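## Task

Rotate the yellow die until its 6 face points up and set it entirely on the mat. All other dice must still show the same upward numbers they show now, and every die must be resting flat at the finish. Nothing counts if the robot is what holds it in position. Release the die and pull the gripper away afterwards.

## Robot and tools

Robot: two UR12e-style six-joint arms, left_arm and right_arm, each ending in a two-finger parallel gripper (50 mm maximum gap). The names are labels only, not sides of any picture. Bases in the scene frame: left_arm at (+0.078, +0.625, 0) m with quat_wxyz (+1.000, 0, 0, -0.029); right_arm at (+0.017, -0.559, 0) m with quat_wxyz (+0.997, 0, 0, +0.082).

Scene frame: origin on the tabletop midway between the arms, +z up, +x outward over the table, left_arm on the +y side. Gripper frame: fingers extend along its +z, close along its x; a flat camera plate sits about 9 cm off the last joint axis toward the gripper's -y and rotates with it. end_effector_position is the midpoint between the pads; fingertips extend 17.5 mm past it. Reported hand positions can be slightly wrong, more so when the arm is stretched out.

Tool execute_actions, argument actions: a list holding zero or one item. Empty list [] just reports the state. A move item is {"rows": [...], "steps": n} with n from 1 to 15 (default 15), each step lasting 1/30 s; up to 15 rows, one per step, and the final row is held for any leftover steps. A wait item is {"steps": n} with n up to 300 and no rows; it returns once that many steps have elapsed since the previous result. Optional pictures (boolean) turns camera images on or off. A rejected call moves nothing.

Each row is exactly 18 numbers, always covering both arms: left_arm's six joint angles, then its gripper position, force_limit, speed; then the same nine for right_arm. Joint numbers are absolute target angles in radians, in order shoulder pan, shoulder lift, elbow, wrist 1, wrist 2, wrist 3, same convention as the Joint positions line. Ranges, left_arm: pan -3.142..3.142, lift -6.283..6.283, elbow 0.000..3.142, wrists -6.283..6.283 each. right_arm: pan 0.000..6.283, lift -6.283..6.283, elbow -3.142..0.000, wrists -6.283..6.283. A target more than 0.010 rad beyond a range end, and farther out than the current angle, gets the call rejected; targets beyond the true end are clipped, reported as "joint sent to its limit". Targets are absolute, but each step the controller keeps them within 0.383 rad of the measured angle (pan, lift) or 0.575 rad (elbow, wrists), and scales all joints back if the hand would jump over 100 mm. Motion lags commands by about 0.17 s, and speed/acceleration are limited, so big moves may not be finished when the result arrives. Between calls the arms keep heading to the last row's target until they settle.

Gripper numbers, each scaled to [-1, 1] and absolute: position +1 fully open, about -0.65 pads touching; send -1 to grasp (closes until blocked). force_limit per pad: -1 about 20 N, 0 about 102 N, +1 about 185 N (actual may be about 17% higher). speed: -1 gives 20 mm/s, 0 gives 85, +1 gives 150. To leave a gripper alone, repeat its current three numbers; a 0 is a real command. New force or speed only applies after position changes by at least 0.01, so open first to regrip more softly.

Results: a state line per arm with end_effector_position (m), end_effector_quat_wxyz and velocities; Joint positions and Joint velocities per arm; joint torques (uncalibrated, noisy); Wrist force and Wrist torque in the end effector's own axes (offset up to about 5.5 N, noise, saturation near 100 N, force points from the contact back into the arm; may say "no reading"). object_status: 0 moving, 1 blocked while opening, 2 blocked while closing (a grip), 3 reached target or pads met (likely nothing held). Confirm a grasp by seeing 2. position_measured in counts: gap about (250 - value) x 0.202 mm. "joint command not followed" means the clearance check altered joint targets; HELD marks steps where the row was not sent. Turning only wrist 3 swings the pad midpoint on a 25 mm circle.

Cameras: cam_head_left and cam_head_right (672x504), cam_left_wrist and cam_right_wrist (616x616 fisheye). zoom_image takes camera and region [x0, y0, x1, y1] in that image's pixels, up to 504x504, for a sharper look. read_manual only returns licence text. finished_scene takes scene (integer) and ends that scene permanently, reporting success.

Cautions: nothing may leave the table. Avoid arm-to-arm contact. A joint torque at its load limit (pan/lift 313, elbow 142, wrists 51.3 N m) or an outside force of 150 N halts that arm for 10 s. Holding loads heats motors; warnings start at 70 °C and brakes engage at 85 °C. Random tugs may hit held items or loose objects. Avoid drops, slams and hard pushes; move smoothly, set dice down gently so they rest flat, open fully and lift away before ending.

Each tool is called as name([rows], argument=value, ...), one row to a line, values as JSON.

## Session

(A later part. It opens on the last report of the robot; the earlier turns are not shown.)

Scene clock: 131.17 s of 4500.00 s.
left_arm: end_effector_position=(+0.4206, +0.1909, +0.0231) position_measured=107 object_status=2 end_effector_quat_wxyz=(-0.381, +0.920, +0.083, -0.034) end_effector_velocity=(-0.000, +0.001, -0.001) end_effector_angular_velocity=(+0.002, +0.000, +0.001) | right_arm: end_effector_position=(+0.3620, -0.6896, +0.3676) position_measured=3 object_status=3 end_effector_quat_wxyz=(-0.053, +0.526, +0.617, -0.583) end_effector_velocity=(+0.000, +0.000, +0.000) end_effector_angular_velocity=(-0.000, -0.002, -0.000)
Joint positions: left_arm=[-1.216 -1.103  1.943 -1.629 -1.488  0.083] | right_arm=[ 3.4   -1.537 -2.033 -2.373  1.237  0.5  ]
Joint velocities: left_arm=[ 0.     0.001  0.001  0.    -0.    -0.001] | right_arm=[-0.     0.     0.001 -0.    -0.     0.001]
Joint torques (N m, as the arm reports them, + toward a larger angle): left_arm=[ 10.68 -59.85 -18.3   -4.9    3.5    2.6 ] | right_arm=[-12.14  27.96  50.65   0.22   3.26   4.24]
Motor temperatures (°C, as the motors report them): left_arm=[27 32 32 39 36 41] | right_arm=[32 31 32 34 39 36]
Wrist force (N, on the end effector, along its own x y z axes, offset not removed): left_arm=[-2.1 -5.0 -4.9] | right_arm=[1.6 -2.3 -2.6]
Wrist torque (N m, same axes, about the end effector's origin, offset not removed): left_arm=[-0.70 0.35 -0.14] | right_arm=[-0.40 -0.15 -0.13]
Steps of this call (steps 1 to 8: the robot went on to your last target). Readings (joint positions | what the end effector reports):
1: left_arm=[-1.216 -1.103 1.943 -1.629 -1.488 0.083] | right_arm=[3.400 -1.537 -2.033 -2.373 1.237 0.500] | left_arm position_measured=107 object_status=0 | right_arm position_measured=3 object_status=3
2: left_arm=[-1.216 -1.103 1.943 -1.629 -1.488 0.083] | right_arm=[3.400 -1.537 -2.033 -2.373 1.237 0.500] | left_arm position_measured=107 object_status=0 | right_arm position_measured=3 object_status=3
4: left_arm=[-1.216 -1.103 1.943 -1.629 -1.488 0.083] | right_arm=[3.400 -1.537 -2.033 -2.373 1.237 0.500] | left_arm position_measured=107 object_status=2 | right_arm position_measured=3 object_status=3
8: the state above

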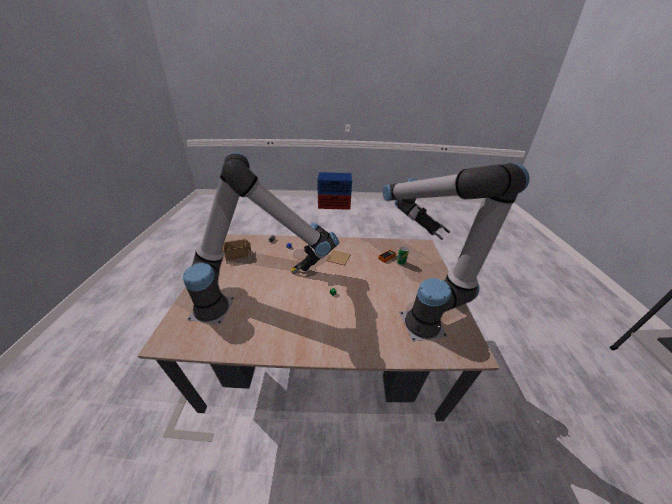

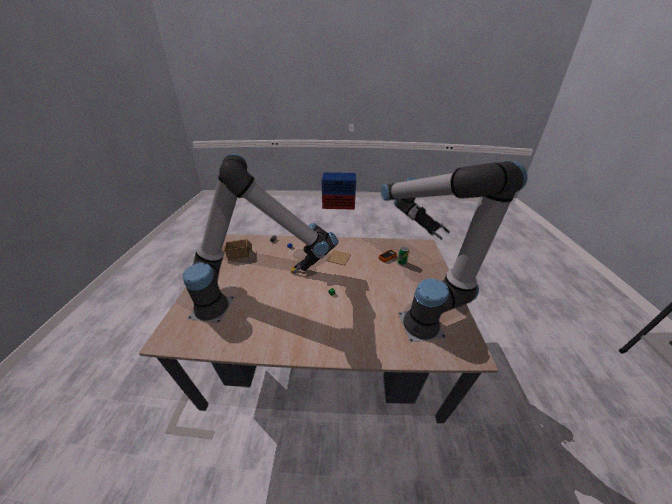

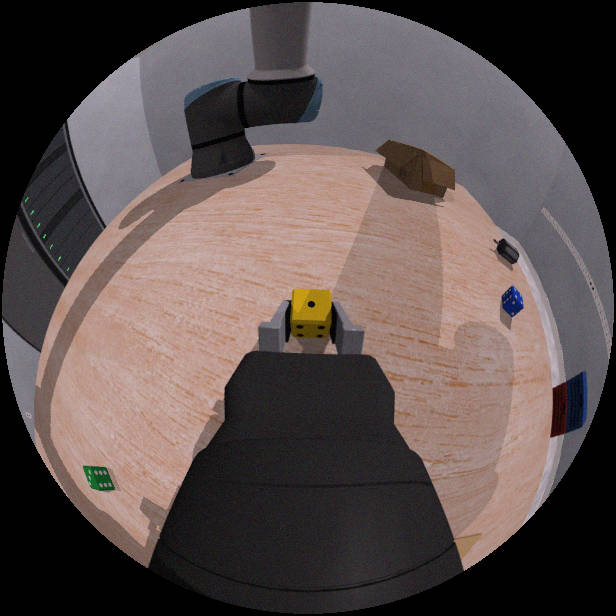

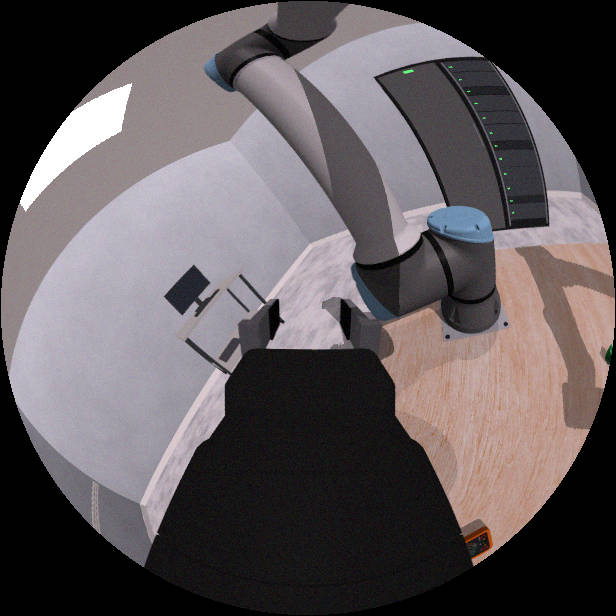

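execute_actions([
  {"rows":[[-1.2163,-1.107,1.9429,-1.625,-1.4884,0.0827,-1,-0.5,-0.2,3.4,-1.537,-2.033,-2.373,1.237,0.5,1,0,0],[-1.2163,-1.116,1.9429,-1.616,-1.4884,0.0827,-1,-0.5,-0.2,3.4,-1.537,-2.033,-2.373,1.237,0.5,1,0,0],[-1.2163,-1.13,1.9429,-1.603,-1.4884,0.0827,-1,-0.5,-0.2,3.4,-1.537,-2.033,-2.373,1.237,0.5,1,0,0],[-1.215,-1.148,1.945,-1.595,-1.489,0.082,-1,-0.5,-0.2,3.4,-1.537,-2.033,-2.373,1.237,0.5,1,0,0],[-1.213,-1.168,1.948,-1.595,-1.49,0.081,-1,-0.5,-0.2,3.4,-1.537,-2.033,-2.373,1.237,0.5,1,0,0],[-1.21,-1.19,1.953,-1.605,-1.492,0.079,-1,-0.5,-0.2,3.4,-1.537,-2.033,-2.373,1.237,0.5,1,0,0],[-1.206,-1.212,1.96,-1.625,-1.495,0.076,-1,-0.5,-0.2,3.4,-1.537,-2.033,-2.373,1.237,0.5,1,0,0],[-1.202,-1.234,1.97,-1.655,-1.498,0.073,-1,-0.5,-0.2,3.4,-1.537,-2.033,-2.373,1.237,0.5,1,0,0],[-1.198,-1.255,1.982,-1.695,-1.501,0.07,-1,-0.5,-0.2,3.4,-1.537,-2.033,-2.373,1.237,0.5,1,0,0],[-1.193,-1.275,1.996,-1.745,-1.504,0.067,-1,-0.5,-0.2,3.4,-1.537,-2.033,-2.373,1.237,0.5,1,0,0],[-1.188,-1.294,2.012,-1.80,-1.507,0.064,-1,-0.5,-0.2,3.4,-1.537,-2.033,-2.373,1.237,0.5,1,0,0],[-1.183,-1.312,2.029,-1.86,-1.51,0.061,-1,-0.5,-0.2,3.4,-1.537,-2.033,-2.373,1.237,0.5,1,0,0],[-1.178,-1.328,2.047,-1.925,-1.513,0.058,-1,-0.5,-0.2,3.4,-1.537,-2.033,-2.373,1.237,0.5,1,0,0],[-1.173,-1.343,2.065,-1.99,-1.516,0.055,-1,-0.5,-0.2,3.4,-1.537,-2.033,-2.373,1.237,0.5,1,0,0],[-1.168,-1.356,2.084,-2.06,-1.519,0.052,-1,-0.5,-0.2,3.4,-1.537,-2.033,-2.373,1.237,0.5,1,0,0]],"steps":15},
], pictures=false)

execute_actions([
  {"rows":[[-1.163,-1.367,2.103,-2.13,-1.522,0.049,-1,-0.5,-0.2,3.4,-1.537,-2.033,-2.373,1.237,0.5,1,0,0],[-1.158,-1.376,2.122,-2.20,-1.525,0.046,-1,-0.5,-0.2,3.4,-1.537,-2.033,-2.373,1.237,0.5,1,0,0],[-1.153,-1.384,2.142,-2.27,-1.528,0.043,-1,-0.5,-0.2,3.4,-1.537,-2.033,-2.373,1.237,0.5,1,0,0],[-1.148,-1.39,2.161,-2.343,-1.531,0.04,-1,-0.5,-0.2,3.4,-1.537,-2.033,-2.373,1.237,0.5,1,0,0],[-1.143,-1.394,2.181,-2.415,-1.534,0.037,-1,-0.5,-0.2,3.4,-1.537,-2.033,-2.373,1.237,0.5,1,0,0],[-1.138,-1.396,2.20,-2.49,-1.537,0.034,-1,-0.5,-0.2,3.4,-1.537,-2.033,-2.373,1.237,0.5,1,0,0],[-1.133,-1.396,2.22,-2.565,-1.54,0.031,-1,-0.5,-0.2,3.4,-1.537,-2.033,-2.373,1.237,0.5,1,0,0],[-1.128,-1.394,2.24,-2.64,-1.543,0.028,-1,-0.5,-0.2,3.4,-1.537,-2.033,-2.373,1.237,0.5,1,0,0],[-1.123,-1.39,2.26,-2.715,-1.546,0.025,-1,-0.5,-0.2,3.4,-1.537,-2.033,-2.373,1.237,0.5,1,0,0],[-1.119,-1.385,2.28,-2.79,-1.549,0.022,-1,-0.5,-0.2,3.4,-1.537,-2.033,-2.373,1.237,0.5,1,0,0],[-1.115,-1.378,2.30,-2.865,-1.552,0.019,-1,-0.5,-0.2,3.4,-1.537,-2.033,-2.373,1.237,0.5,1,0,0],[-1.111,-1.37,2.32,-2.94,-1.555,0.016,-1,-0.5,-0.2,3.4,-1.537,-2.033,-2.373,1.237,0.5,1,0,0],[-1.107,-1.36,2.34,-3.015,-1.558,0.013,-1,-0.5,-0.2,3.4,-1.537,-2.033,-2.373,1.237,0.5,1,0,0],[-1.104,-1.349,2.358,-3.09,-1.56,0.011,-1,-0.5,-0.2,3.4,-1.537,-2.033,-2.373,1.237,0.5,1,0,0],[-1.101,-1.337,2.376,-3.165,-1.562,0.009,-1,-0.5,-0.2,3.4,-1.537,-2.033,-2.373,1.237,0.5,1,0,0]],"steps":15},
], pictures=false)

execute_actions([
  {"rows":[[-1.098,-1.323,2.393,-3.24,-1.564,0.007,-1,-0.5,-0.2,3.4,-1.537,-2.033,-2.373,1.237,0.5,1,0,0],[-1.096,-1.308,2.409,-3.31,-1.566,0.005,-1,-0.5,-0.2,3.4,-1.537,-2.033,-2.373,1.237,0.5,1,0,0],[-1.094,-1.292,2.424,-3.38,-1.568,0.003,-1,-0.5,-0.2,3.4,-1.537,-2.033,-2.373,1.237,0.5,1,0,0],[-1.092,-1.275,2.437,-3.44,-1.569,0.002,-1,-0.5,-0.2,3.4,-1.537,-2.033,-2.373,1.237,0.5,1,0,0],[-1.091,-1.257,2.449,-3.50,-1.57,0.001,-1,-0.5,-0.2,3.4,-1.537,-2.033,-2.373,1.237,0.5,1,0,0],[-1.09,-1.239,2.459,-3.555,-1.5708,0,-1,-0.5,-0.2,3.4,-1.537,-2.033,-2.373,1.237,0.5,1,0,0],[-1.09,-1.221,2.4665,-3.6017,-1.5708,0,-1,-0.5,-0.2,3.4,-1.537,-2.033,-2.373,1.237,0.5,1,0,0],[-1.09,-1.202,2.4675,-3.6217,-1.5708,0,-1,-0.5,-0.2,3.4,-1.537,-2.033,-2.373,1.237,0.5,1,0,0],[-1.09,-1.184,2.4683,-3.6405,-1.5708,0,-1,-0.5,-0.2,3.4,-1.537,-2.033,-2.373,1.237,0.5,1,0,0],[-1.09,-1.167,2.4688,-3.658,-1.5708,0,-1,-0.5,-0.2,3.4,-1.537,-2.033,-2.373,1.237,0.5,1,0,0],[-1.09,-1.152,2.4691,-3.6733,-1.5708,0,-1,-0.5,-0.2,3.4,-1.537,-2.033,-2.373,1.237,0.5,1,0,0],[-1.09,-1.139,2.4692,-3.6864,-1.5708,0,-1,-0.5,-0.2,3.4,-1.537,-2.033,-2.373,1.237,0.5,1,0,0],[-1.09,-1.128,2.4692,-3.6974,-1.5708,0,-1,-0.5,-0.2,3.4,-1.537,-2.033,-2.373,1.237,0.5,1,0,0],[-1.09,-1.12,2.4691,-3.7053,-1.5708,0,-1,-0.5,-0.2,3.4,-1.537,-2.033,-2.373,1.237,0.5,1,0,0],[-1.09,-1.115,2.4691,-3.7103,-1.5708,0,-1,-0.5,-0.2,3.4,-1.537,-2.033,-2.373,1.237,0.5,1,0,0]],"steps":15},
], pictures=false)

execute_actions([
  {"steps":22},
])

Scene clock: 203.87 s of 4500.00 s.
left_arm: end_effector_position=(+0.4346, +0.1776, +0.0810) position_measured=107 object_status=2 end_effector_quat_wxyz=(-0.248, +0.961, +0.119, -0.018) end_effector_velocity=(+0.096, -0.140, +0.030) end_effector_angular_velocity=(-1.461, -0.457, +0.253) | right_arm: end_effector_position=(+0.3620, -0.6896, +0.3676) position_measured=3 object_status=3 end_effector_quat_wxyz=(-0.053, +0.526, +0.617, -0.583) end_effector_velocity=(+0.001, +0.000, -0.000) end_effector_angular_velocity=(-0.001, +0.000, +0.000)
Joint positions: left_arm=[-1.187 -1.289  2.017 -1.8   -1.507  0.064] | right_arm=[ 3.4   -1.537 -2.033 -2.373  1.237  0.5  ]
Joint velocities: left_arm=[ 0.138 -0.523  0.446 -1.448 -0.085 -0.085] | right_arm=[ 0.    -0.002  0.001  0.    -0.     0.001]
Joint torques (N m, as the arm reports them, + toward a larger angle): left_arm=[  9.13 -65.28 -15.82 -10.74  -3.28  -1.84] | right_arm=[-11.82  26.85  50.06  -0.05   3.18   3.95]
Motor temperatures (°C, as the motors report them): left_arm=[27 32 32 39 36 41] | right_arm=[32 31 32 34 39 36]
Wrist force (N, on the end effector, along its own x y z axes, offset not removed): left_arm=[-3.6 -3.9 -2.7] | right_arm=[2.3 -0.2 -3.4]
Wrist torque (N m, same axes, about the end effector's origin, offset not removed): left_arm=[-0.86 0.67 0.20] | right_arm=[-0.07 -0.34 -0.04]
Steps of this call (steps 1 to 15: the robot went on to your last target; steps 16 to 90: nothing new was sent; then 69.20 s passed at rest; steps 91 to 105: all 15 steps of this action). Readings (joint positions | what the end effector reports):
91: left_arm=[-1.216 -1.103 1.943 -1.629 -1.488 0.083] | right_arm=[3.400 -1.537 -2.033 -2.373 1.237 0.500] | left_arm position_measured=107 object_status=2 | right_arm position_measured=3 object_status=3
92: left_arm=[-1.216 -1.103 1.943 -1.629 -1.488 0.083] | right_arm=[3.400 -1.537 -2.033 -2.373 1.237 0.500] | left_arm position_measured=107 object_status=2 | right_arm position_measured=3 object_status=3
94: left_arm=[-1.216 -1.110 1.943 -1.622 -1.488 0.083] | right_arm=[3.400 -1.537 -2.033 -2.373 1.237 0.500] | left_arm position_measured=107 object_status=2 | right_arm position_measured=3 object_status=3
98: left_arm=[-1.213 -1.157 1.949 -1.609 -1.490 0.081] | right_arm=[3.400 -1.537 -2.033 -2.373 1.237 0.500] | left_arm position_measured=107 object_status=2 | right_arm position_measured=3 object_status=3
105: the state above

Scene clock: 204.37 s of 4500.00 s.
left_arm: end_effector_position=(+0.4946, +0.0974, +0.0689) position_measured=107 object_status=2 end_effector_quat_wxyz=(+0.150, +0.970, +0.187, +0.041) end_effector_velocity=(+0.086, -0.078, -0.040) end_effector_angular_velocity=(-1.342, -0.452, +0.170) | right_arm: end_effector_position=(+0.3620, -0.6896, +0.3676) position_measured=3 object_status=3 end_effector_quat_wxyz=(-0.053, +0.526, +0.617, -0.583) end_effector_velocity=(-0.000, -0.000, -0.000) end_effector_angular_velocity=(+0.000, +0.001, +0.000)
Joint positions: left_arm=[-1.116 -1.372  2.297 -2.807 -1.552  0.019] | right_arm=[ 3.4   -1.537 -2.033 -2.373  1.237  0.5  ]
Joint velocities: left_arm=[ 0.117  0.208  0.58  -2.2   -0.081 -0.082] | right_arm=[ 0.    -0.    -0.001  0.     0.    -0.001]
Joint torques (N m, as the arm reports them, + toward a larger angle): left_arm=[  6.95 -28.35 -17.89 -12.43  -4.09  -1.72] | right_arm=[-8.9  27.13 50.21 -0.11  3.13  3.99]
Motor temperatures (°C, as the motors report them): left_arm=[27 32 32 39 36 41] | right_arm=[32 31 32 34 39 36]
Wrist force (N, on the end effector, along its own x y z axes, offset not removed): left_arm=[-1.0 2.4 0.9] | right_arm=[2.8 0.6 -1.1]
Wrist torque (N m, same axes, about the end effector's origin, offset not removed): left_arm=[0.54 0.27 -0.01] | right_arm=[0.14 -0.35 -0.22]
Steps of this call (steps 1 to 15: all 15 steps of this action). Readings (joint positions | what the end effector reports):
1: left_arm=[-1.182 -1.306 2.032 -1.852 -1.510 0.061] | right_arm=[3.400 -1.537 -2.033 -2.373 1.237 0.500] | left_arm position_measured=107 object_status=2 | right_arm position_measured=3 object_status=3
2: left_arm=[-1.178 -1.321 2.049 -1.907 -1.513 0.058] | right_arm=[3.400 -1.537 -2.033 -2.373 1.237 0.500] | left_arm position_measured=107 object_status=2 | right_arm position_measured=3 object_status=3
4: left_arm=[-1.168 -1.348 2.084 -2.029 -1.519 0.052] | right_arm=[3.400 -1.537 -2.033 -2.373 1.237 0.500] | left_arm position_measured=107 object_status=2 | right_arm position_measured=3 object_status=3
8: left_arm=[-1.148 -1.382 2.159 -2.297 -1.531 0.040] | right_arm=[3.400 -1.537 -2.033 -2.373 1.237 0.500] | left_arm position_measured=107 object_status=2 | right_arm position_measured=3 object_status=3
15: the state above

Scene clock: 204.87 s of 4500.00 s.
left_arm: end_effector_position=(+0.5123, +0.0835, +0.0423) position_measured=107 object_status=2 end_effector_quat_wxyz=(+0.369, +0.906, +0.194, +0.079) end_effector_velocity=(+0.001, +0.000, -0.124) end_effector_angular_velocity=(-0.114, -0.048, +0.002) | right_arm: end_effector_position=(+0.3620, -0.6896, +0.3676) position_measured=3 object_status=3 end_effector_quat_wxyz=(-0.053, +0.526, +0.617, -0.583) end_effector_velocity=(+0.000, +0.000, -0.000) end_effector_angular_velocity=(-0.001, +0.001, -0.000)
Joint positions: left_arm=[-1.09  -1.159  2.466 -3.651 -1.571  0.   ] | right_arm=[ 3.4   -1.537 -2.033 -2.373  1.237  0.5  ]
Joint velocities: left_arm=[ 0.003  0.385  0.038 -0.547 -0.003 -0.001] | right_arm=[-0.    -0.001  0.     0.    -0.     0.001]
Joint torques (N m, as the arm reports them, + toward a larger angle): left_arm=[ 11.86 -49.92  -8.41  -8.75  -4.01  -1.37] | right_arm=[-12.13  26.52  49.63   0.62   2.89   4.05]
Motor temperatures (°C, as the motors report them): left_arm=[27 32 32 39 36 41] | right_arm=[32 31 32 34 39 36]
Wrist force (N, on the end effector, along its own x y z axes, offset not removed): left_arm=[0.8 -2.0 0.9] | right_arm=[3.4 -2.5 -3.0]
Wrist torque (N m, same axes, about the end effector's origin, offset not removed): left_arm=[-0.46 -0.10 -0.14] | right_arm=[-0.45 -0.55 -0.25]
Steps of this call (steps 1 to 15: all 15 steps of this action). Readings (joint positions | what the end effector reports):
1: left_arm=[-1.112 -1.364 2.316 -2.882 -1.554 0.017] | right_arm=[3.400 -1.537 -2.033 -2.373 1.237 0.500] | left_arm position_measured=107 object_status=2 | right_arm position_measured=3 object_status=3
2: left_arm=[-1.108 -1.355 2.335 -2.957 -1.557 0.014] | right_arm=[3.400 -1.537 -2.033 -2.373 1.237 0.500] | left_arm position_measured=107 object_status=2 | right_arm position_measured=3 object_status=3
4: left_arm=[-1.102 -1.332 2.371 -3.105 -1.561 0.010] | right_arm=[3.400 -1.537 -2.033 -2.373 1.237 0.500] | left_arm position_measured=107 object_status=2 | right_arm position_measured=3 object_status=3
8: left_arm=[-1.094 -1.273 2.430 -3.384 -1.568 0.003] | right_arm=[3.400 -1.537 -2.033 -2.373 1.237 0.500] | left_arm position_measured=107 object_status=2 | right_arm position_measured=3 object_status=3
15: the state above

Scene clock: 205.60 s of 4500.00 s.
left_arm: end_effector_position=(+0.5123, +0.0838, +0.0279) position_measured=107 object_status=2 end_effector_quat_wxyz=(+0.374, +0.903, +0.194, +0.080) end_effector_velocity=(-0.000, +0.001, +0.000) end_effector_angular_velocity=(+0.001, -0.001, -0.001) | right_arm: end_effector_position=(+0.3620, -0.6896, +0.3676) position_measured=3 object_status=3 end_effector_quat_wxyz=(-0.053, +0.526, +0.617, -0.583) end_effector_velocity=(-0.000, -0.000, +0.000) end_effector_angular_velocity=(-0.000, -0.002, -0.001)
Joint positions: left_arm=[-1.09  -1.115  2.469 -3.71  -1.571  0.   ] | right_arm=[ 3.4   -1.537 -2.033 -2.373  1.237  0.5  ]
Joint velocities: left_arm=[ 0.    -0.001  0.001  0.001 -0.     0.002] | right_arm=[-0.     0.002  0.    -0.     0.     0.001]
Joint torques (N m, as the arm reports them, + toward a larger angle): left_arm=[  8.39 -44.07  -2.46  -9.64  -3.77  -1.78] | right_arm=[-9.74 26.68 49.32  0.29  3.07  3.8 ]
Motor temperatures (°C, as the motors report them): left_arm=[27 32 32 39 36 41] | right_arm=[32 31 32 34 39 36]
Wrist force (N, on the end effector, along its own x y z axes, offset not removed): left_arm=[-2.1 -2.5 -1.4] | right_arm=[2.0 0.5 -2.7]
Wrist torque (N m, same axes, about the end effector's origin, offset not removed): left_arm=[-0.41 0.53 0.06] | right_arm=[0.06 -0.25 -0.18]
Steps of this call (steps 1 to 22: the robot went on to your last target). Readings (joint positions | what the end effector reports):
1: left_arm=[-1.090 -1.147 2.467 -3.667 -1.571 0.000] | right_arm=[3.400 -1.537 -2.033 -2.373 1.237 0.500] | left_arm position_measured=107 object_status=2 | right_arm position_measured=3 object_status=3
2: left_arm=[-1.090 -1.138 2.467 -3.680 -1.571 0.000] | right_arm=[3.400 -1.537 -2.033 -2.373 1.237 0.500] | left_arm position_measured=107 object_status=2 | right_arm position_measured=3 object_status=3
4: left_arm=[-1.090 -1.126 2.468 -3.695 -1.571 0.000] | right_arm=[3.400 -1.537 -2.033 -2.373 1.237 0.500] | left_arm position_measured=107 object_status=2 | right_arm position_measured=3 object_status=3
8: left_arm=[-1.090 -1.118 2.469 -3.707 -1.571 0.000] | right_arm=[3.400 -1.537 -2.033 -2.373 1.237 0.500] | left_arm position_measured=107 object_status=2 | right_arm position_measured=3 object_status=3
22: the state above

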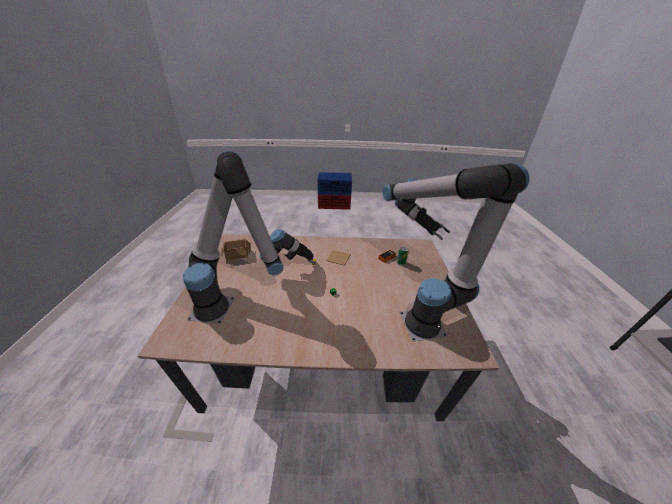

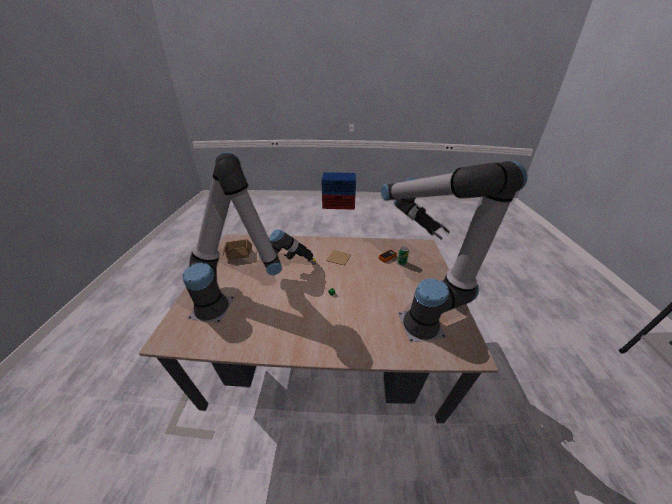

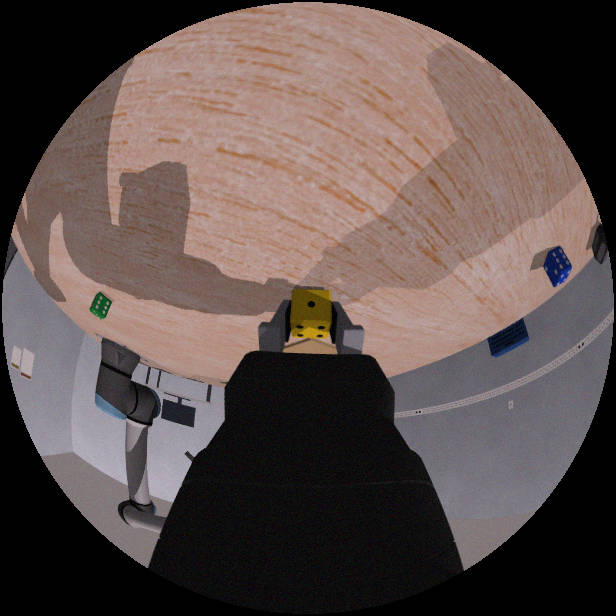

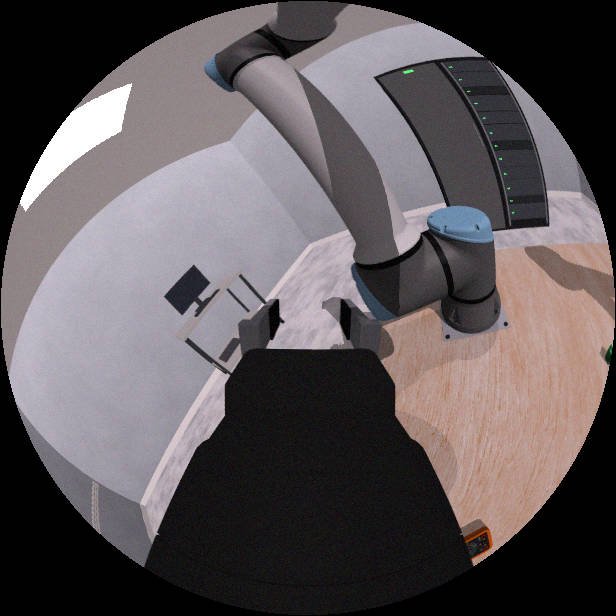

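No contact yet. Down 2 mm.

execute_actions([
  {"rows":[[-1.09,-1.1125,2.469,-3.7127,-1.5708,0,-1,-0.5,-0.2,3.4,-1.537,-2.033,-2.373,1.237,0.5,1,0,0],[-1.09,-1.1099,2.469,-3.7153,-1.5708,0,-1,-0.5,-0.2,3.4,-1.537,-2.033,-2.373,1.237,0.5,1,0,0]],"steps":15},
], pictures=false)

Scene clock: 211.23 s of 4500.00 s.
left_arm: end_effector_position=(+0.5123, +0.0839, +0.0259) position_measured=107 object_status=2 end_effector_quat_wxyz=(+0.374, +0.903, +0.194, +0.080) end_effector_velocity=(-0.000, +0.001, -0.001) end_effector_angular_velocity=(+0.002, +0.000, -0.002) | right_arm: end_effector_position=(+0.3620, -0.6896, +0.3676) position_measured=3 object_status=3 end_effector_quat_wxyz=(-0.053, +0.526, +0.617, -0.583) end_effector_velocity=(+0.000, +0.000, -0.000) end_effector_angular_velocity=(+0.000, +0.002, +0.001)
Joint positions: left_arm=[-1.09  -1.11   2.469 -3.715 -1.571  0.   ] | right_arm=[ 3.4   -1.537 -2.033 -2.373  1.237  0.5  ]
Joint velocities: left_arm=[-0.     0.001  0.001 -0.    -0.001  0.002] | right_arm=[ 0.    -0.001 -0.    -0.    -0.    -0.001]
Joint torques (N m, as the arm reports them, + toward a larger angle): left_arm=[  9.55 -46.33 -16.32  -9.8   -3.97  -1.73] | right_arm=[-12.24  27.73  49.35   0.22   3.13   4.27]
Motor temperatures (°C, as the motors report them): left_arm=[27 32 32 39 36 41] | right_arm=[32 31 32 34 39 36]
Wrist force (N, on the end effector, along its own x y z axes, offset not removed): left_arm=[4.3 1.3 -3.1] | right_arm=[-0.5 -0.9 -2.3]
Wrist torque (N m, same axes, about the end effector's origin, offset not removed): left_arm=[0.31 -0.70 -0.09] | right_arm=[-0.13 0.16 -0.12]
Steps of this call (steps 1 to 15: the robot went on to your last target; steps 16 to 90: nothing new was sent; then 2.13 s passed at rest; steps 91 to 105: all 15 steps of this action). Readings (joint positions | what the end effector reports):
91: left_arm=[-1.090 -1.115 2.469 -3.710 -1.571 -0.000] | right_arm=[3.400 -1.537 -2.033 -2.373 1.237 0.500] | left_arm position_measured=107 object_status=2 | right_arm position_measured=3 object_status=3
92: left_arm=[-1.090 -1.115 2.469 -3.711 -1.571 0.000] | right_arm=[3.400 -1.537 -2.033 -2.373 1.237 0.500] | left_arm position_measured=107 object_status=2 | right_arm position_measured=3 object_status=3
94: left_arm=[-1.090 -1.113 2.469 -3.713 -1.571 -0.000] | right_arm=[3.400 -1.537 -2.033 -2.373 1.237 0.500] | left_arm position_measured=107 object_status=2 | right_arm position_measured=3 object_status=3
98: left_arm=[-1.090 -1.111 2.469 -3.715 -1.571 0.000] | right_arm=[3.400 -1.537 -2.033 -2.373 1.237 0.500] | left_arm position_measured=107 object_status=2 | right_arm position_measured=3 object_status=3
105: the state above

execute_actions([
  {"rows":[[-1.09,-1.1074,2.469,-3.7178,-1.5708,0,-1,-0.5,-0.2,3.4,-1.537,-2.033,-2.373,1.237,0.5,1,0,0]],"steps":12},
], pictures=false)

Scene clock: 217.03 s of 4500.00 s.
left_arm: end_effector_position=(+0.5123, +0.0838, +0.0250) position_measured=107 object_status=2 end_effector_quat_wxyz=(+0.374, +0.903, +0.194, +0.080) end_effector_velocity=(+0.000, +0.000, -0.000) end_effector_angular_velocity=(+0.000, -0.001, +0.001) | right_arm: end_effector_position=(+0.3620, -0.6896, +0.3676) position_measured=3 object_status=3 end_effector_quat_wxyz=(-0.053, +0.526, +0.617, -0.583) end_effector_velocity=(-0.000, -0.000, -0.000) end_effector_angular_velocity=(-0.001, +0.001, -0.000)
Joint positions: left_arm=[-1.09  -1.107  2.469 -3.718 -1.571 -0.   ] | right_arm=[ 3.4   -1.537 -2.033 -2.373  1.237  0.5  ]
Joint velocities: left_arm=[-0.     0.001 -0.    -0.001  0.001  0.   ] | right_arm=[ 0.    -0.    -0.001 -0.     0.     0.   ]
Joint torques (N m, as the arm reports them, + toward a larger angle): left_arm=[  5.89 -43.5  -29.84  -9.63  -2.94  -1.61] | right_arm=[-8.67 26.02 49.9   0.12  2.51  4.13]
Motor temperatures (°C, as the motors report them): left_arm=[27 32 32 39 36 41] | right_arm=[32 31 32 34 39 36]
Wrist force (N, on the end effector, along its own x y z axes, offset not removed): left_arm=[4.5 -0.9 -1.7] | right_arm=[2.2 -0.2 -3.0]
Wrist torque (N m, same axes, about the end effector's origin, offset not removed): left_arm=[-0.46 -0.85 -0.19] | right_arm=[-0.11 -0.30 -0.20]
Steps of this call (steps 1 to 15: the robot went on to your last target; steps 16 to 90: nothing new was sent; then 2.40 s passed at rest; steps 91 to 102: all 12 steps of this action). Readings (joint positions | what the end effector reports):
91: left_arm=[-1.090 -1.110 2.469 -3.715 -1.571 0.000] | right_arm=[3.400 -1.537 -2.033 -2.373 1.237 0.500] | left_arm position_measured=107 object_status=2 | right_arm position_measured=3 object_status=3
92: left_arm=[-1.090 -1.110 2.469 -3.716 -1.571 0.000] | right_arm=[3.400 -1.537 -2.033 -2.373 1.237 0.500] | left_arm position_measured=107 object_status=2 | right_arm position_measured=3 object_status=3
94: left_arm=[-1.090 -1.109 2.469 -3.717 -1.571 -0.000] | right_arm=[3.400 -1.537 -2.033 -2.373 1.237 0.500] | left_arm position_measured=107 object_status=2 | right_arm position_measured=3 object_status=3
98: left_arm=[-1.090 -1.108 2.469 -3.718 -1.571 -0.000] | right_arm=[3.400 -1.537 -2.033 -2.373 1.237 0.500] | left_arm position_measured=107 object_status=2 | right_arm position_measured=3 object_status=3
102: the state above

execute_actions([
  {"rows":[[-1.09,-1.1054,2.469,-3.7198,-1.5708,0,-1,-0.5,-0.2,3.4,-1.537,-2.033,-2.373,1.237,0.5,1,0,0]],"steps":12},
], pictures=false)

Scene clock: 224.50 s of 4500.00 s.
left_arm: end_effector_position=(+0.5123, +0.0838, +0.0243) position_measured=107 object_status=2 end_effector_quat_wxyz=(+0.374, +0.903, +0.194, +0.080) end_effector_velocity=(+0.001, -0.001, +0.001) end_effector_angular_velocity=(-0.003, -0.001, +0.001) | right_arm: end_effector_position=(+0.3620, -0.6896, +0.3676) position_measured=3 object_status=3 end_effector_quat_wxyz=(-0.053, +0.526, +0.617, -0.583) end_effector_velocity=(+0.001, +0.000, -0.000) end_effector_angular_velocity=(+0.000, -0.001, +0.000)
Joint positions: left_arm=[-1.09  -1.106  2.469 -3.72  -1.571  0.   ] | right_arm=[ 3.4   -1.537 -2.033 -2.373  1.237  0.5  ]
Joint velocities: left_arm=[ 0.     0.    -0.002 -0.002  0.    -0.   ] | right_arm=[ 0.    -0.001  0.001  0.001 -0.    -0.   ]
Joint torques (N m, as the arm reports them, + toward a larger angle): left_arm=[  4.27 -30.58 -24.15  -3.22  -3.52  -1.94] | right_arm=[-10.26  24.94  50.1    0.15   2.39   4.25]
Motor temperatures (°C, as the motors report them): left_arm=[27 32 32 39 36 41] | right_arm=[32 31 32 34 39 36]
Wrist force (N, on the end effector, along its own x y z axes, offset not removed): left_arm=[-2.8 12.8 -29.0] | right_arm=[1.1 -1.4 -2.9]
Wrist torque (N m, same axes, about the end effector's origin, offset not removed): left_arm=[-0.09 0.36 0.08] | right_arm=[-0.26 -0.11 -0.12]
Steps of this call (steps 1 to 15: the robot went on to your last target; steps 16 to 90: nothing new was sent; then 4.07 s passed at rest; steps 91 to 102: all 12 steps of this action). Readings (joint positions | what the end effector reports):
91: left_arm=[-1.090 -1.107 2.469 -3.718 -1.571 -0.000] | right_arm=[3.400 -1.537 -2.033 -2.373 1.237 0.500] | left_arm position_measured=107 object_status=2 | right_arm position_measured=3 object_status=3
92: left_arm=[-1.090 -1.107 2.469 -3.718 -1.571 -0.000] | right_arm=[3.400 -1.537 -2.033 -2.373 1.237 0.500] | left_arm position_measured=107 object_status=2 | right_arm position_measured=3 object_status=3
94: left_arm=[-1.090 -1.106 2.469 -3.719 -1.571 -0.000] | right_arm=[3.400 -1.537 -2.033 -2.373 1.237 0.500] | left_arm position_measured=107 object_status=2 | right_arm position_measured=3 object_status=3
98: left_arm=[-1.090 -1.106 2.469 -3.720 -1.571 -0.000] | right_arm=[3.400 -1.537 -2.033 -2.373 1.237 0.500] | left_arm position_measured=107 object_status=2 | right_arm position_measured=3 object_status=3
102: the state above

execute_actions([
  {"rows":[[-1.09,-1.106,2.469,-3.7192,-1.5708,0,1,-0.5,0,3.4,-1.537,-2.033,-2.373,1.237,0.5,1,0,0],[-1.09,-1.106,2.469,-3.7192,-1.5708,0,1,-0.5,0,3.4,-1.537,-2.033,-2.373,1.237,0.5,1,0,0],[-1.09,-1.106,2.469,-3.7192,-1.5708,0,1,-0.5,0,3.4,-1.537,-2.033,-2.373,1.237,0.5,1,0,0],[-1.09,-1.106,2.469,-3.7192,-1.5708,0,1,-0.5,0,3.4,-1.537,-2.033,-2.373,1.237,0.5,1,0,0],[-1.09,-1.11,2.469,-3.715,-1.5708,0,1,-0.5,0,3.4,-1.537,-2.033,-2.373,1.237,0.5,1,0,0],[-1.09,-1.12,2.469,-3.705,-1.5708,0,1,-0.5,0,3.4,-1.537,-2.033,-2.373,1.237,0.5,1,0,0],[-1.09,-1.135,2.469,-3.69,-1.5708,0,1,-0.5,0,3.4,-1.537,-2.033,-2.373,1.237,0.5,1,0,0],[-1.09,-1.153,2.469,-3.672,-1.5708,0,1,-0.5,0,3.4,-1.537,-2.033,-2.373,1.237,0.5,1,0,0],[-1.09,-1.174,2.468,-3.648,-1.5708,0,1,-0.5,0,3.4,-1.537,-2.033,-2.373,1.237,0.5,1,0,0],[-1.09,-1.197,2.466,-3.615,-1.5708,0,1,-0.5,0,3.4,-1.537,-2.033,-2.373,1.237,0.5,1,0,0],[-1.09,-1.22,2.461,-3.572,-1.5708,0,1,-0.5,0,3.4,-1.537,-2.033,-2.373,1.237,0.5,1,0,0],[-1.09,-1.242,2.452,-3.52,-1.5708,0,1,-0.5,0,3.4,-1.537,-2.033,-2.373,1.237,0.5,1,0,0],[-1.09,-1.262,2.44,-3.46,-1.5708,0,1,-0.5,0,3.4,-1.537,-2.033,-2.373,1.237,0.5,1,0,0],[-1.09,-1.28,2.425,-3.395,-1.5708,0,1,-0.5,0,3.4,-1.537,-2.033,-2.373,1.237,0.5,1,0,0],[-1.09,-1.296,2.408,-3.325,-1.5708,0,1,-0.5,0,3.4,-1.537,-2.033,-2.373,1.237,0.5,1,0,0]],"steps":15},
], pictures=false)

execute_actions([
  {"rows":[[-1.09,-1.31,2.39,-3.255,-1.5708,0,1,-0.5,0,3.4,-1.537,-2.033,-2.373,1.237,0.5,1,0,0],[-1.09,-1.321,2.37,-3.185,-1.5708,0,1,-0.5,0,3.4,-1.537,-2.033,-2.373,1.237,0.5,1,0,0],[-1.09,-1.33,2.349,-3.115,-1.5708,0,1,-0.5,0,3.4,-1.537,-2.033,-2.373,1.237,0.5,1,0,0],[-1.09,-1.336,2.327,-3.045,-1.5708,0,1,-0.5,0,3.4,-1.537,-2.033,-2.373,1.237,0.5,1,0,0],[-1.09,-1.34,2.303,-2.975,-1.5708,0,1,-0.5,0,3.4,-1.537,-2.033,-2.373,1.237,0.5,1,0,0],[-1.09,-1.341,2.279,-2.903,-1.5708,0,1,-0.5,0,3.4,-1.537,-2.033,-2.373,1.237,0.5,1,0,0],[-1.09,-1.34,2.249,-2.83,-1.5708,0,1,-0.5,0,3.4,-1.537,-2.033,-2.373,1.237,0.5,1,0,0],[-1.09,-1.337,2.218,-2.755,-1.5708,0,1,-0.5,0,3.4,-1.537,-2.033,-2.373,1.237,0.5,1,0,0],[-1.09,-1.331,2.185,-2.68,-1.5708,0,1,-0.5,0,3.4,-1.537,-2.033,-2.373,1.237,0.5,1,0,0],[-1.09,-1.323,2.151,-2.605,-1.5708,0,1,-0.5,0,3.4,-1.537,-2.033,-2.373,1.237,0.5,1,0,0],[-1.09,-1.312,2.116,-2.53,-1.5708,0,1,-0.5,0,3.4,-1.537,-2.033,-2.373,1.237,0.5,1,0,0],[-1.09,-1.299,2.08,-2.455,-1.5708,0,1,-0.5,0,3.4,-1.537,-2.033,-2.373,1.237,0.5,1,0,0],[-1.09,-1.285,2.044,-2.38,-1.5708,0,1,-0.5,0,3.4,-1.537,-2.033,-2.373,1.237,0.5,1,0,0],[-1.09,-1.2685,2.007,-2.31,-1.5708,0,1,-0.5,0,3.4,-1.537,-2.033,-2.373,1.237,0.5,1,0,0],[-1.09,-1.247,1.966,-2.235,-1.5708,0,1,-0.5,0,3.4,-1.537,-2.033,-2.373,1.237,0.5,1,0,0]],"steps":15},
], pictures=false)

execute_actions([
  {"rows":[[-1.09,-1.224,1.924,-2.16,-1.5708,0,1,-0.5,0,3.4,-1.537,-2.033,-2.373,1.237,0.5,1,0,0],[-1.09,-1.199,1.882,-2.087,-1.5708,0,1,-0.5,0,3.4,-1.537,-2.033,-2.373,1.237,0.5,1,0,0],[-1.09,-1.173,1.84,-2.015,-1.5708,0,1,-0.5,0,3.4,-1.537,-2.033,-2.373,1.237,0.5,1,0,0],[-1.09,-1.146,1.798,-1.944,-1.5708,0,1,-0.5,0,3.4,-1.537,-2.033,-2.373,1.237,0.5,1,0,0],[-1.09,-1.118,1.757,-1.874,-1.5708,0,1,-0.5,0,3.4,-1.537,-2.033,-2.373,1.237,0.5,1,0,0],[-1.09,-1.0885,1.716,-1.805,-1.5708,0,1,-0.5,0,3.4,-1.537,-2.033,-2.373,1.237,0.5,1,0,0],[-1.09,-1.058,1.675,-1.737,-1.5708,0,1,-0.5,0,3.4,-1.537,-2.033,-2.373,1.237,0.5,1,0,0],[-1.09,-1.028,1.635,-1.671,-1.5708,0,1,-0.5,0,3.4,-1.537,-2.033,-2.373,1.237,0.5,1,0,0],[-1.09,-0.998,1.597,-1.608,-1.5708,0,1,-0.5,0,3.4,-1.537,-2.033,-2.373,1.237,0.5,1,0,0],[-1.09,-0.97,1.561,-1.549,-1.5708,0,1,-0.5,0,3.4,-1.537,-2.033,-2.373,1.237,0.5,1,0,0],[-1.09,-0.944,1.528,-1.495,-1.5708,0,1,-0.5,0,3.4,-1.537,-2.033,-2.373,1.237,0.5,1,0,0],[-1.09,-0.921,1.499,-1.447,-1.5708,0,1,-0.5,0,3.4,-1.537,-2.033,-2.373,1.237,0.5,1,0,0],[-1.09,-0.901,1.474,-1.407,-1.5708,0,1,-0.5,0,3.4,-1.537,-2.033,-2.373,1.237,0.5,1,0,0],[-1.09,-0.885,1.454,-1.374,-1.5708,0,1,-0.5,0,3.4,-1.537,-2.033,-2.373,1.237,0.5,1,0,0],[-1.09,-0.8742,1.4399,-1.3511,-1.5708,0,1,-0.5,0,3.4,-1.537,-2.033,-2.373,1.237,0.5,1,0,0]],"steps":15},
], pictures=false)

execute_actions([
  {"steps":20},
])

zoom_image(camera="cam_left_wrist", region=[250, 250, 380, 360])

Scene clock: 285.90 s of 4500.00 s.
left_arm: end_effector_position=(+0.5138, +0.0806, +0.0637) position_measured=3 object_status=3 end_effector_quat_wxyz=(+0.361, +0.909, +0.195, +0.077) end_effector_velocity=(+0.019, -0.043, +0.160) end_effector_angular_velocity=(+0.382, +0.172, -0.001) | right_arm: end_effector_position=(+0.3620, -0.6896, +0.3676) position_measured=3 object_status=3 end_effector_quat_wxyz=(-0.053, +0.526, +0.617, -0.583) end_effector_velocity=(+0.000, +0.000, -0.000) end_effector_angular_velocity=(-0.001, +0.001, -0.000)
Joint positions: left_arm=[-1.09  -1.219  2.452 -3.56  -1.571 -0.   ] | right_arm=[ 3.4   -1.537 -2.033 -2.373  1.237  0.5  ]
Joint velocities: left_arm=[-0.    -0.572 -0.244  1.235 -0.001  0.   ] | right_arm=[-0.    -0.001  0.001 -0.     0.     0.001]
Joint torques (N m, as the arm reports them, + toward a larger angle): left_arm=[  3.35 -67.74 -45.19   3.29  -2.36  -1.34] | right_arm=[-8.74 28.37 47.87 -0.6   2.17  3.99]
Motor temperatures (°C, as the motors report them): left_arm=[27 32 32 39 36 41] | right_arm=[32 31 33 34 39 36]
Wrist force (N, on the end effector, along its own x y z axes, offset not removed): left_arm=[-1.7 -6.8 -2.4] | right_arm=[2.8 -0.6 -1.2]
Wrist torque (N m, same axes, about the end effector's origin, offset not removed): left_arm=[-1.41 0.25 -0.10] | right_arm=[-0.08 -0.40 -0.15]
Steps of this call (steps 1 to 15: the robot went on to your last target; steps 16 to 90: nothing new was sent; then 57.90 s passed at rest; steps 91 to 105: all 15 steps of this action). Readings (joint positions | what the end effector reports):
91: left_arm=[-1.090 -1.105 2.469 -3.720 -1.571 0.000] | right_arm=[3.400 -1.537 -2.033 -2.373 1.237 0.500] | left_arm position_measured=103 object_status=0 | right_arm position_measured=3 object_status=3
92: left_arm=[-1.090 -1.105 2.469 -3.719 -1.571 -0.000] | right_arm=[3.400 -1.537 -2.033 -2.373 1.237 0.500] | left_arm position_measured=89 object_status=0 | right_arm position_measured=3 object_status=3
94: left_arm=[-1.090 -1.105 2.469 -3.719 -1.571 -0.000] | right_arm=[3.400 -1.537 -2.033 -2.373 1.237 0.500] | left_arm position_measured=61 object_status=0 | right_arm position_measured=3 object_status=3
98: left_arm=[-1.090 -1.114 2.469 -3.711 -1.571 -0.000] | right_arm=[3.400 -1.537 -2.033 -2.373 1.237 0.500] | left_arm position_measured=7 object_status=0 | right_arm position_measured=3 object_status=3
105: the state above

Scene clock: 286.40 s of 4500.00 s.
left_arm: end_effector_position=(+0.5257, +0.0540, +0.0793) position_measured=3 object_status=3 end_effector_quat_wxyz=(+0.096, +0.973, +0.209, +0.021) end_effector_velocity=(+0.026, -0.057, -0.012) end_effector_angular_velocity=(+1.364, +0.613, -0.000) | right_arm: end_effector_position=(+0.3620, -0.6896, +0.3676) position_measured=3 object_status=3 end_effector_quat_wxyz=(-0.053, +0.526, +0.617, -0.583) end_effector_velocity=(+0.000, +0.000, +0.000) end_effector_angular_velocity=(+0.000, -0.001, -0.000)
Joint positions: left_arm=[-1.09  -1.304  2.122 -2.587 -1.571 -0.   ] | right_arm=[ 3.4   -1.537 -2.033 -2.373  1.237  0.5  ]
Joint velocities: left_arm=[ 0.     0.321 -1.003  2.178  0.001  0.   ] | right_arm=[0. 0. 0. 0. 0. 0.]
Joint torques (N m, as the arm reports them, + toward a larger angle): left_arm=[ -1.09 -28.66 -61.33   1.8   -2.44  -1.54] | right_arm=[-10.98  28.02  47.93  -0.16   2.52   3.58]
Motor temperatures (°C, as the motors report them): left_arm=[27 32 32 39 36 41] | right_arm=[32 31 33 34 39 36]
Wrist force (N, on the end effector, along its own x y z axes, offset not removed): left_arm=[0.8 2.2 -1.5] | right_arm=[0.4 -1.2 -1.9]
Wrist torque (N m, same axes, about the end effector's origin, offset not removed): left_arm=[0.37 -0.07 -0.12] | right_arm=[-0.18 0.05 -0.05]
Steps of this call (steps 1 to 15: all 15 steps of this action). Readings (joint positions | what the end effector reports):
1: left_arm=[-1.090 -1.238 2.443 -3.515 -1.571 0.000] | right_arm=[3.400 -1.537 -2.033 -2.373 1.237 0.500] | left_arm position_measured=3 object_status=3 | right_arm position_measured=3 object_status=3
2: left_arm=[-1.090 -1.256 2.431 -3.464 -1.571 -0.000] | right_arm=[3.400 -1.537 -2.033 -2.373 1.237 0.500] | left_arm position_measured=3 object_status=3 | right_arm position_measured=3 object_status=3
4: left_arm=[-1.090 -1.288 2.402 -3.349 -1.571 -0.000] | right_arm=[3.400 -1.537 -2.033 -2.373 1.237 0.500] | left_arm position_measured=3 object_status=3 | right_arm position_measured=3 object_status=3
8: left_arm=[-1.090 -1.326 2.325 -3.089 -1.571 -0.000] | right_arm=[3.400 -1.537 -2.033 -2.373 1.237 0.500] | left_arm position_measured=3 object_status=3 | right_arm position_measured=3 object_status=3
15: the state above

Scene clock: 286.90 s of 4500.00 s.
left_arm: end_effector_position=(+0.5367, +0.0296, +0.0630) position_measured=3 object_status=3 end_effector_quat_wxyz=(-0.297, +0.931, +0.200, -0.064) end_effector_velocity=(+0.004, -0.010, -0.010) end_effector_angular_velocity=(+1.233, +0.556, -0.000) | right_arm: end_effector_position=(+0.3620, -0.6896, +0.3676) position_measured=3 object_status=3 end_effector_quat_wxyz=(-0.053, +0.526, +0.617, -0.583) end_effector_velocity=(+0.000, +0.000, +0.000) end_effector_angular_velocity=(-0.000, -0.002, -0.000)
Joint positions: left_arm=[-1.09  -0.956  1.549 -1.545 -1.571  0.   ] | right_arm=[ 3.4   -1.537 -2.033 -2.373  1.237  0.5  ]
Joint velocities: left_arm=[ 0.     0.691 -0.91   1.572 -0.     0.   ] | right_arm=[0.    0.    0.001 0.    0.    0.001]
Joint torques (N m, as the arm reports them, + toward a larger angle): left_arm=[  0.25 -86.11 -53.11   0.83  -2.34  -1.71] | right_arm=[-9.52 23.34 48.51 -0.9   2.44  4.27]
Motor temperatures (°C, as the motors report them): left_arm=[27 32 32 39 36 41] | right_arm=[32 31 33 34 39 36]
Wrist force (N, on the end effector, along its own x y z axes, offset not removed): left_arm=[0.5 0.5 -2.3] | right_arm=[3.0 -0.8 -2.0]
Wrist torque (N m, same axes, about the end effector's origin, offset not removed): left_arm=[-0.10 -0.10 0.13] | right_arm=[-0.16 -0.47 -0.14]
Steps of this call (steps 1 to 15: all 15 steps of this action). Readings (joint positions | what the end effector reports):
1: left_arm=[-1.090 -1.291 2.087 -2.513 -1.571 0.000] | right_arm=[3.400 -1.537 -2.033 -2.373 1.237 0.500] | left_arm position_measured=3 object_status=3 | right_arm position_measured=3 object_status=3
2: left_arm=[-1.090 -1.277 2.051 -2.439 -1.571 -0.000] | right_arm=[3.400 -1.537 -2.033 -2.373 1.237 0.500] | left_arm position_measured=3 object_status=3 | right_arm position_measured=3 object_status=3
4: left_arm=[-1.090 -1.240 1.975 -2.292 -1.571 -0.000] | right_arm=[3.400 -1.537 -2.033 -2.373 1.237 0.500] | left_arm position_measured=3 object_status=3 | right_arm position_measured=3 object_status=3
8: left_arm=[-1.090 -1.146 1.814 -2.001 -1.571 -0.000] | right_arm=[3.400 -1.537 -2.033 -2.373 1.237 0.500] | left_arm position_measured=3 object_status=3 | right_arm position_measured=3 object_status=3
15: the state above

Scene clock: 287.57 s of 4500.00 s.
left_arm: end_effector_position=(+0.5367, +0.0296, +0.0654) position_measured=3 object_status=3 end_effector_quat_wxyz=(-0.374, +0.903, +0.194, -0.080) end_effector_velocity=(-0.000, +0.000, -0.002) end_effector_angular_velocity=(+0.002, +0.002, -0.001) | right_arm: end_effector_position=(+0.3620, -0.6896, +0.3676) position_measured=3 object_status=3 end_effector_quat_wxyz=(-0.053, +0.526, +0.617, -0.583) end_effector_velocity=(+0.000, +0.000, +0.001) end_effector_angular_velocity=(+0.001, -0.002, -0.000)
Joint positions: left_arm=[-1.09  -0.874  1.44  -1.351 -1.571 -0.   ] | right_arm=[ 3.4   -1.537 -2.033 -2.373  1.237  0.5  ]
Joint velocities: left_arm=[ 0.     0.003 -0.001  0.001 -0.     0.001] | right_arm=[ 0.     0.001  0.001 -0.     0.    -0.001]
Joint torques (N m, as the arm reports them, + toward a larger angle): left_arm=[  3.38 -81.96 -56.66   2.45  -1.82  -1.72] | right_arm=[-9.03 24.75 48.82 -0.01  2.23  3.95]
Motor temperatures (°C, as the motors report them): left_arm=[27 32 32 39 36 41] | right_arm=[32 31 33 34 39 36]
Wrist force (N, on the end effector, along its own x y z axes, offset not removed): left_arm=[4.7 -1.0 -2.2] | right_arm=[1.2 -0.5 0.0]
Wrist torque (N m, same axes, about the end effector's origin, offset not removed): left_arm=[-0.49 -0.82 -0.11] | right_arm=[-0.03 -0.07 -0.07]
Steps of this call (steps 1 to 20: the robot went on to your last target). Readings (joint positions | what the end effector reports):
1: left_arm=[-1.090 -0.935 1.521 -1.496 -1.571 -0.000] | right_arm=[3.400 -1.537 -2.033 -2.373 1.237 0.500] | left_arm position_measured=3 object_status=3 | right_arm position_measured=3 object_status=3
2: left_arm=[-1.090 -0.917 1.497 -1.454 -1.571 -0.000] | right_arm=[3.400 -1.537 -2.033 -2.373 1.237 0.500] | left_arm position_measured=3 object_status=3 | right_arm position_measured=3 object_status=3
4: left_arm=[-1.090 -0.896 1.468 -1.402 -1.571 0.000] | right_arm=[3.400 -1.537 -2.033 -2.373 1.237 0.500] | left_arm position_measured=3 object_status=3 | right_arm position_measured=3 object_status=3
8: left_arm=[-1.090 -0.879 1.447 -1.364 -1.571 -0.000] | right_arm=[3.400 -1.537 -2.033 -2.373 1.237 0.500] | left_arm position_measured=3 object_status=3 | right_arm position_measured=3 object_status=3
20: the state above

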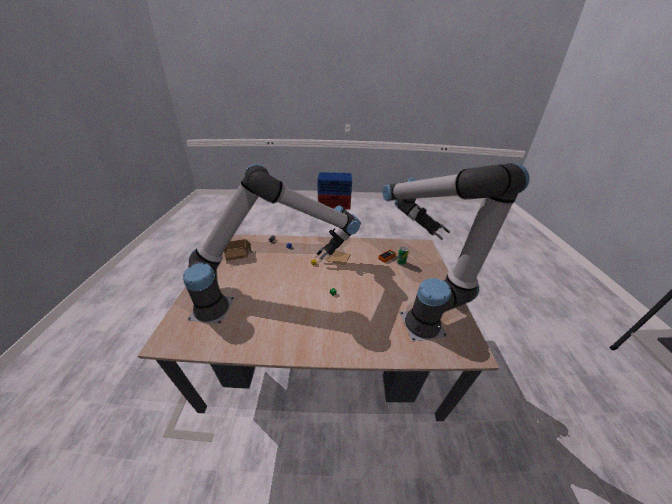

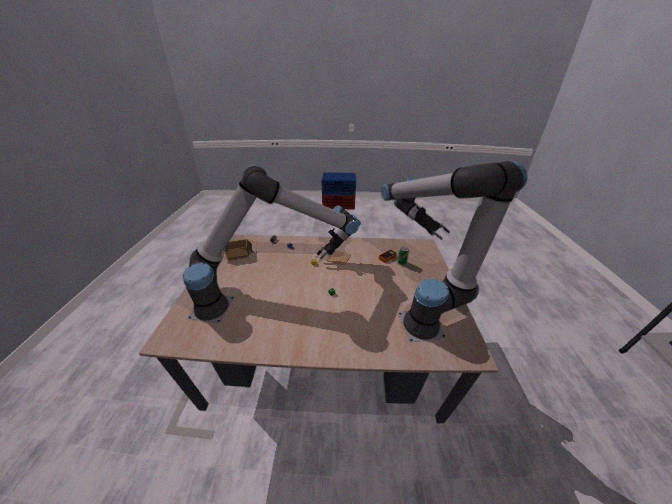

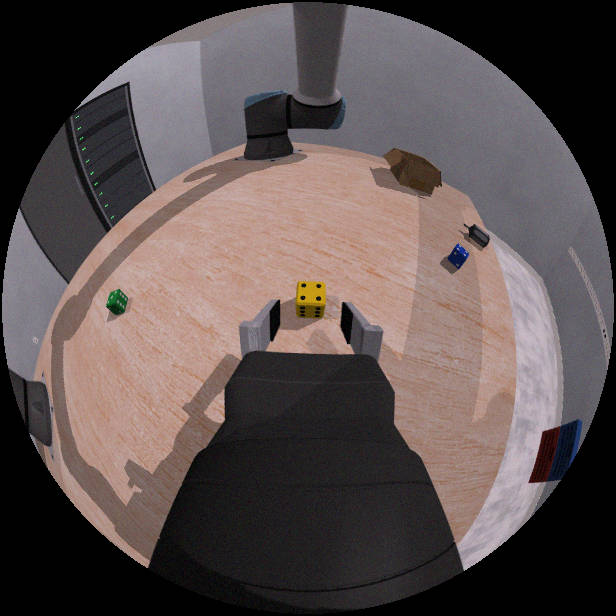

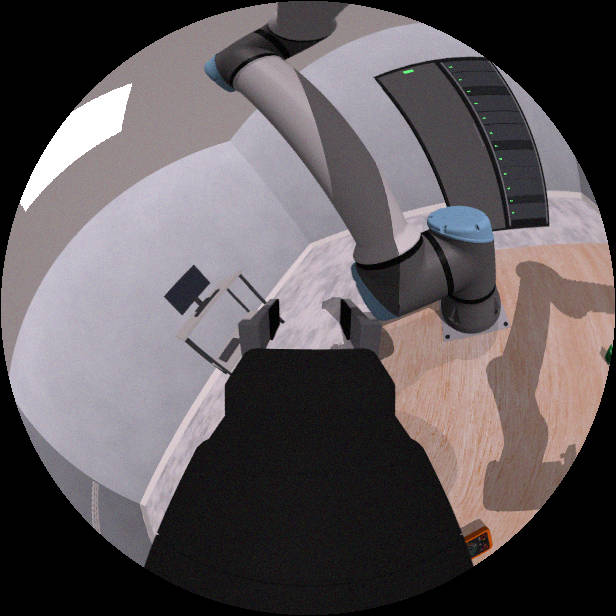

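Region (250, 250, 380, 360) of cam_left_wrist's 616x616 image, scaled by 3.877, with more detail than that image has; it fills the top 426 rows of this view, and the rest is white.

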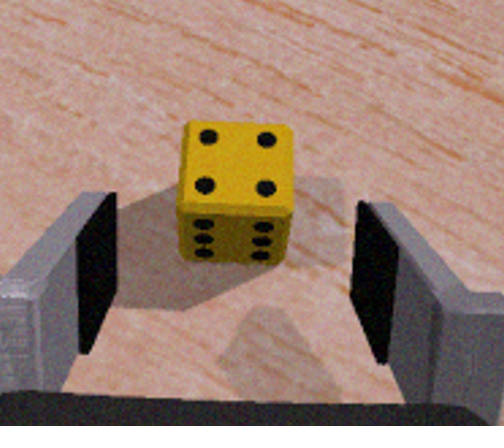

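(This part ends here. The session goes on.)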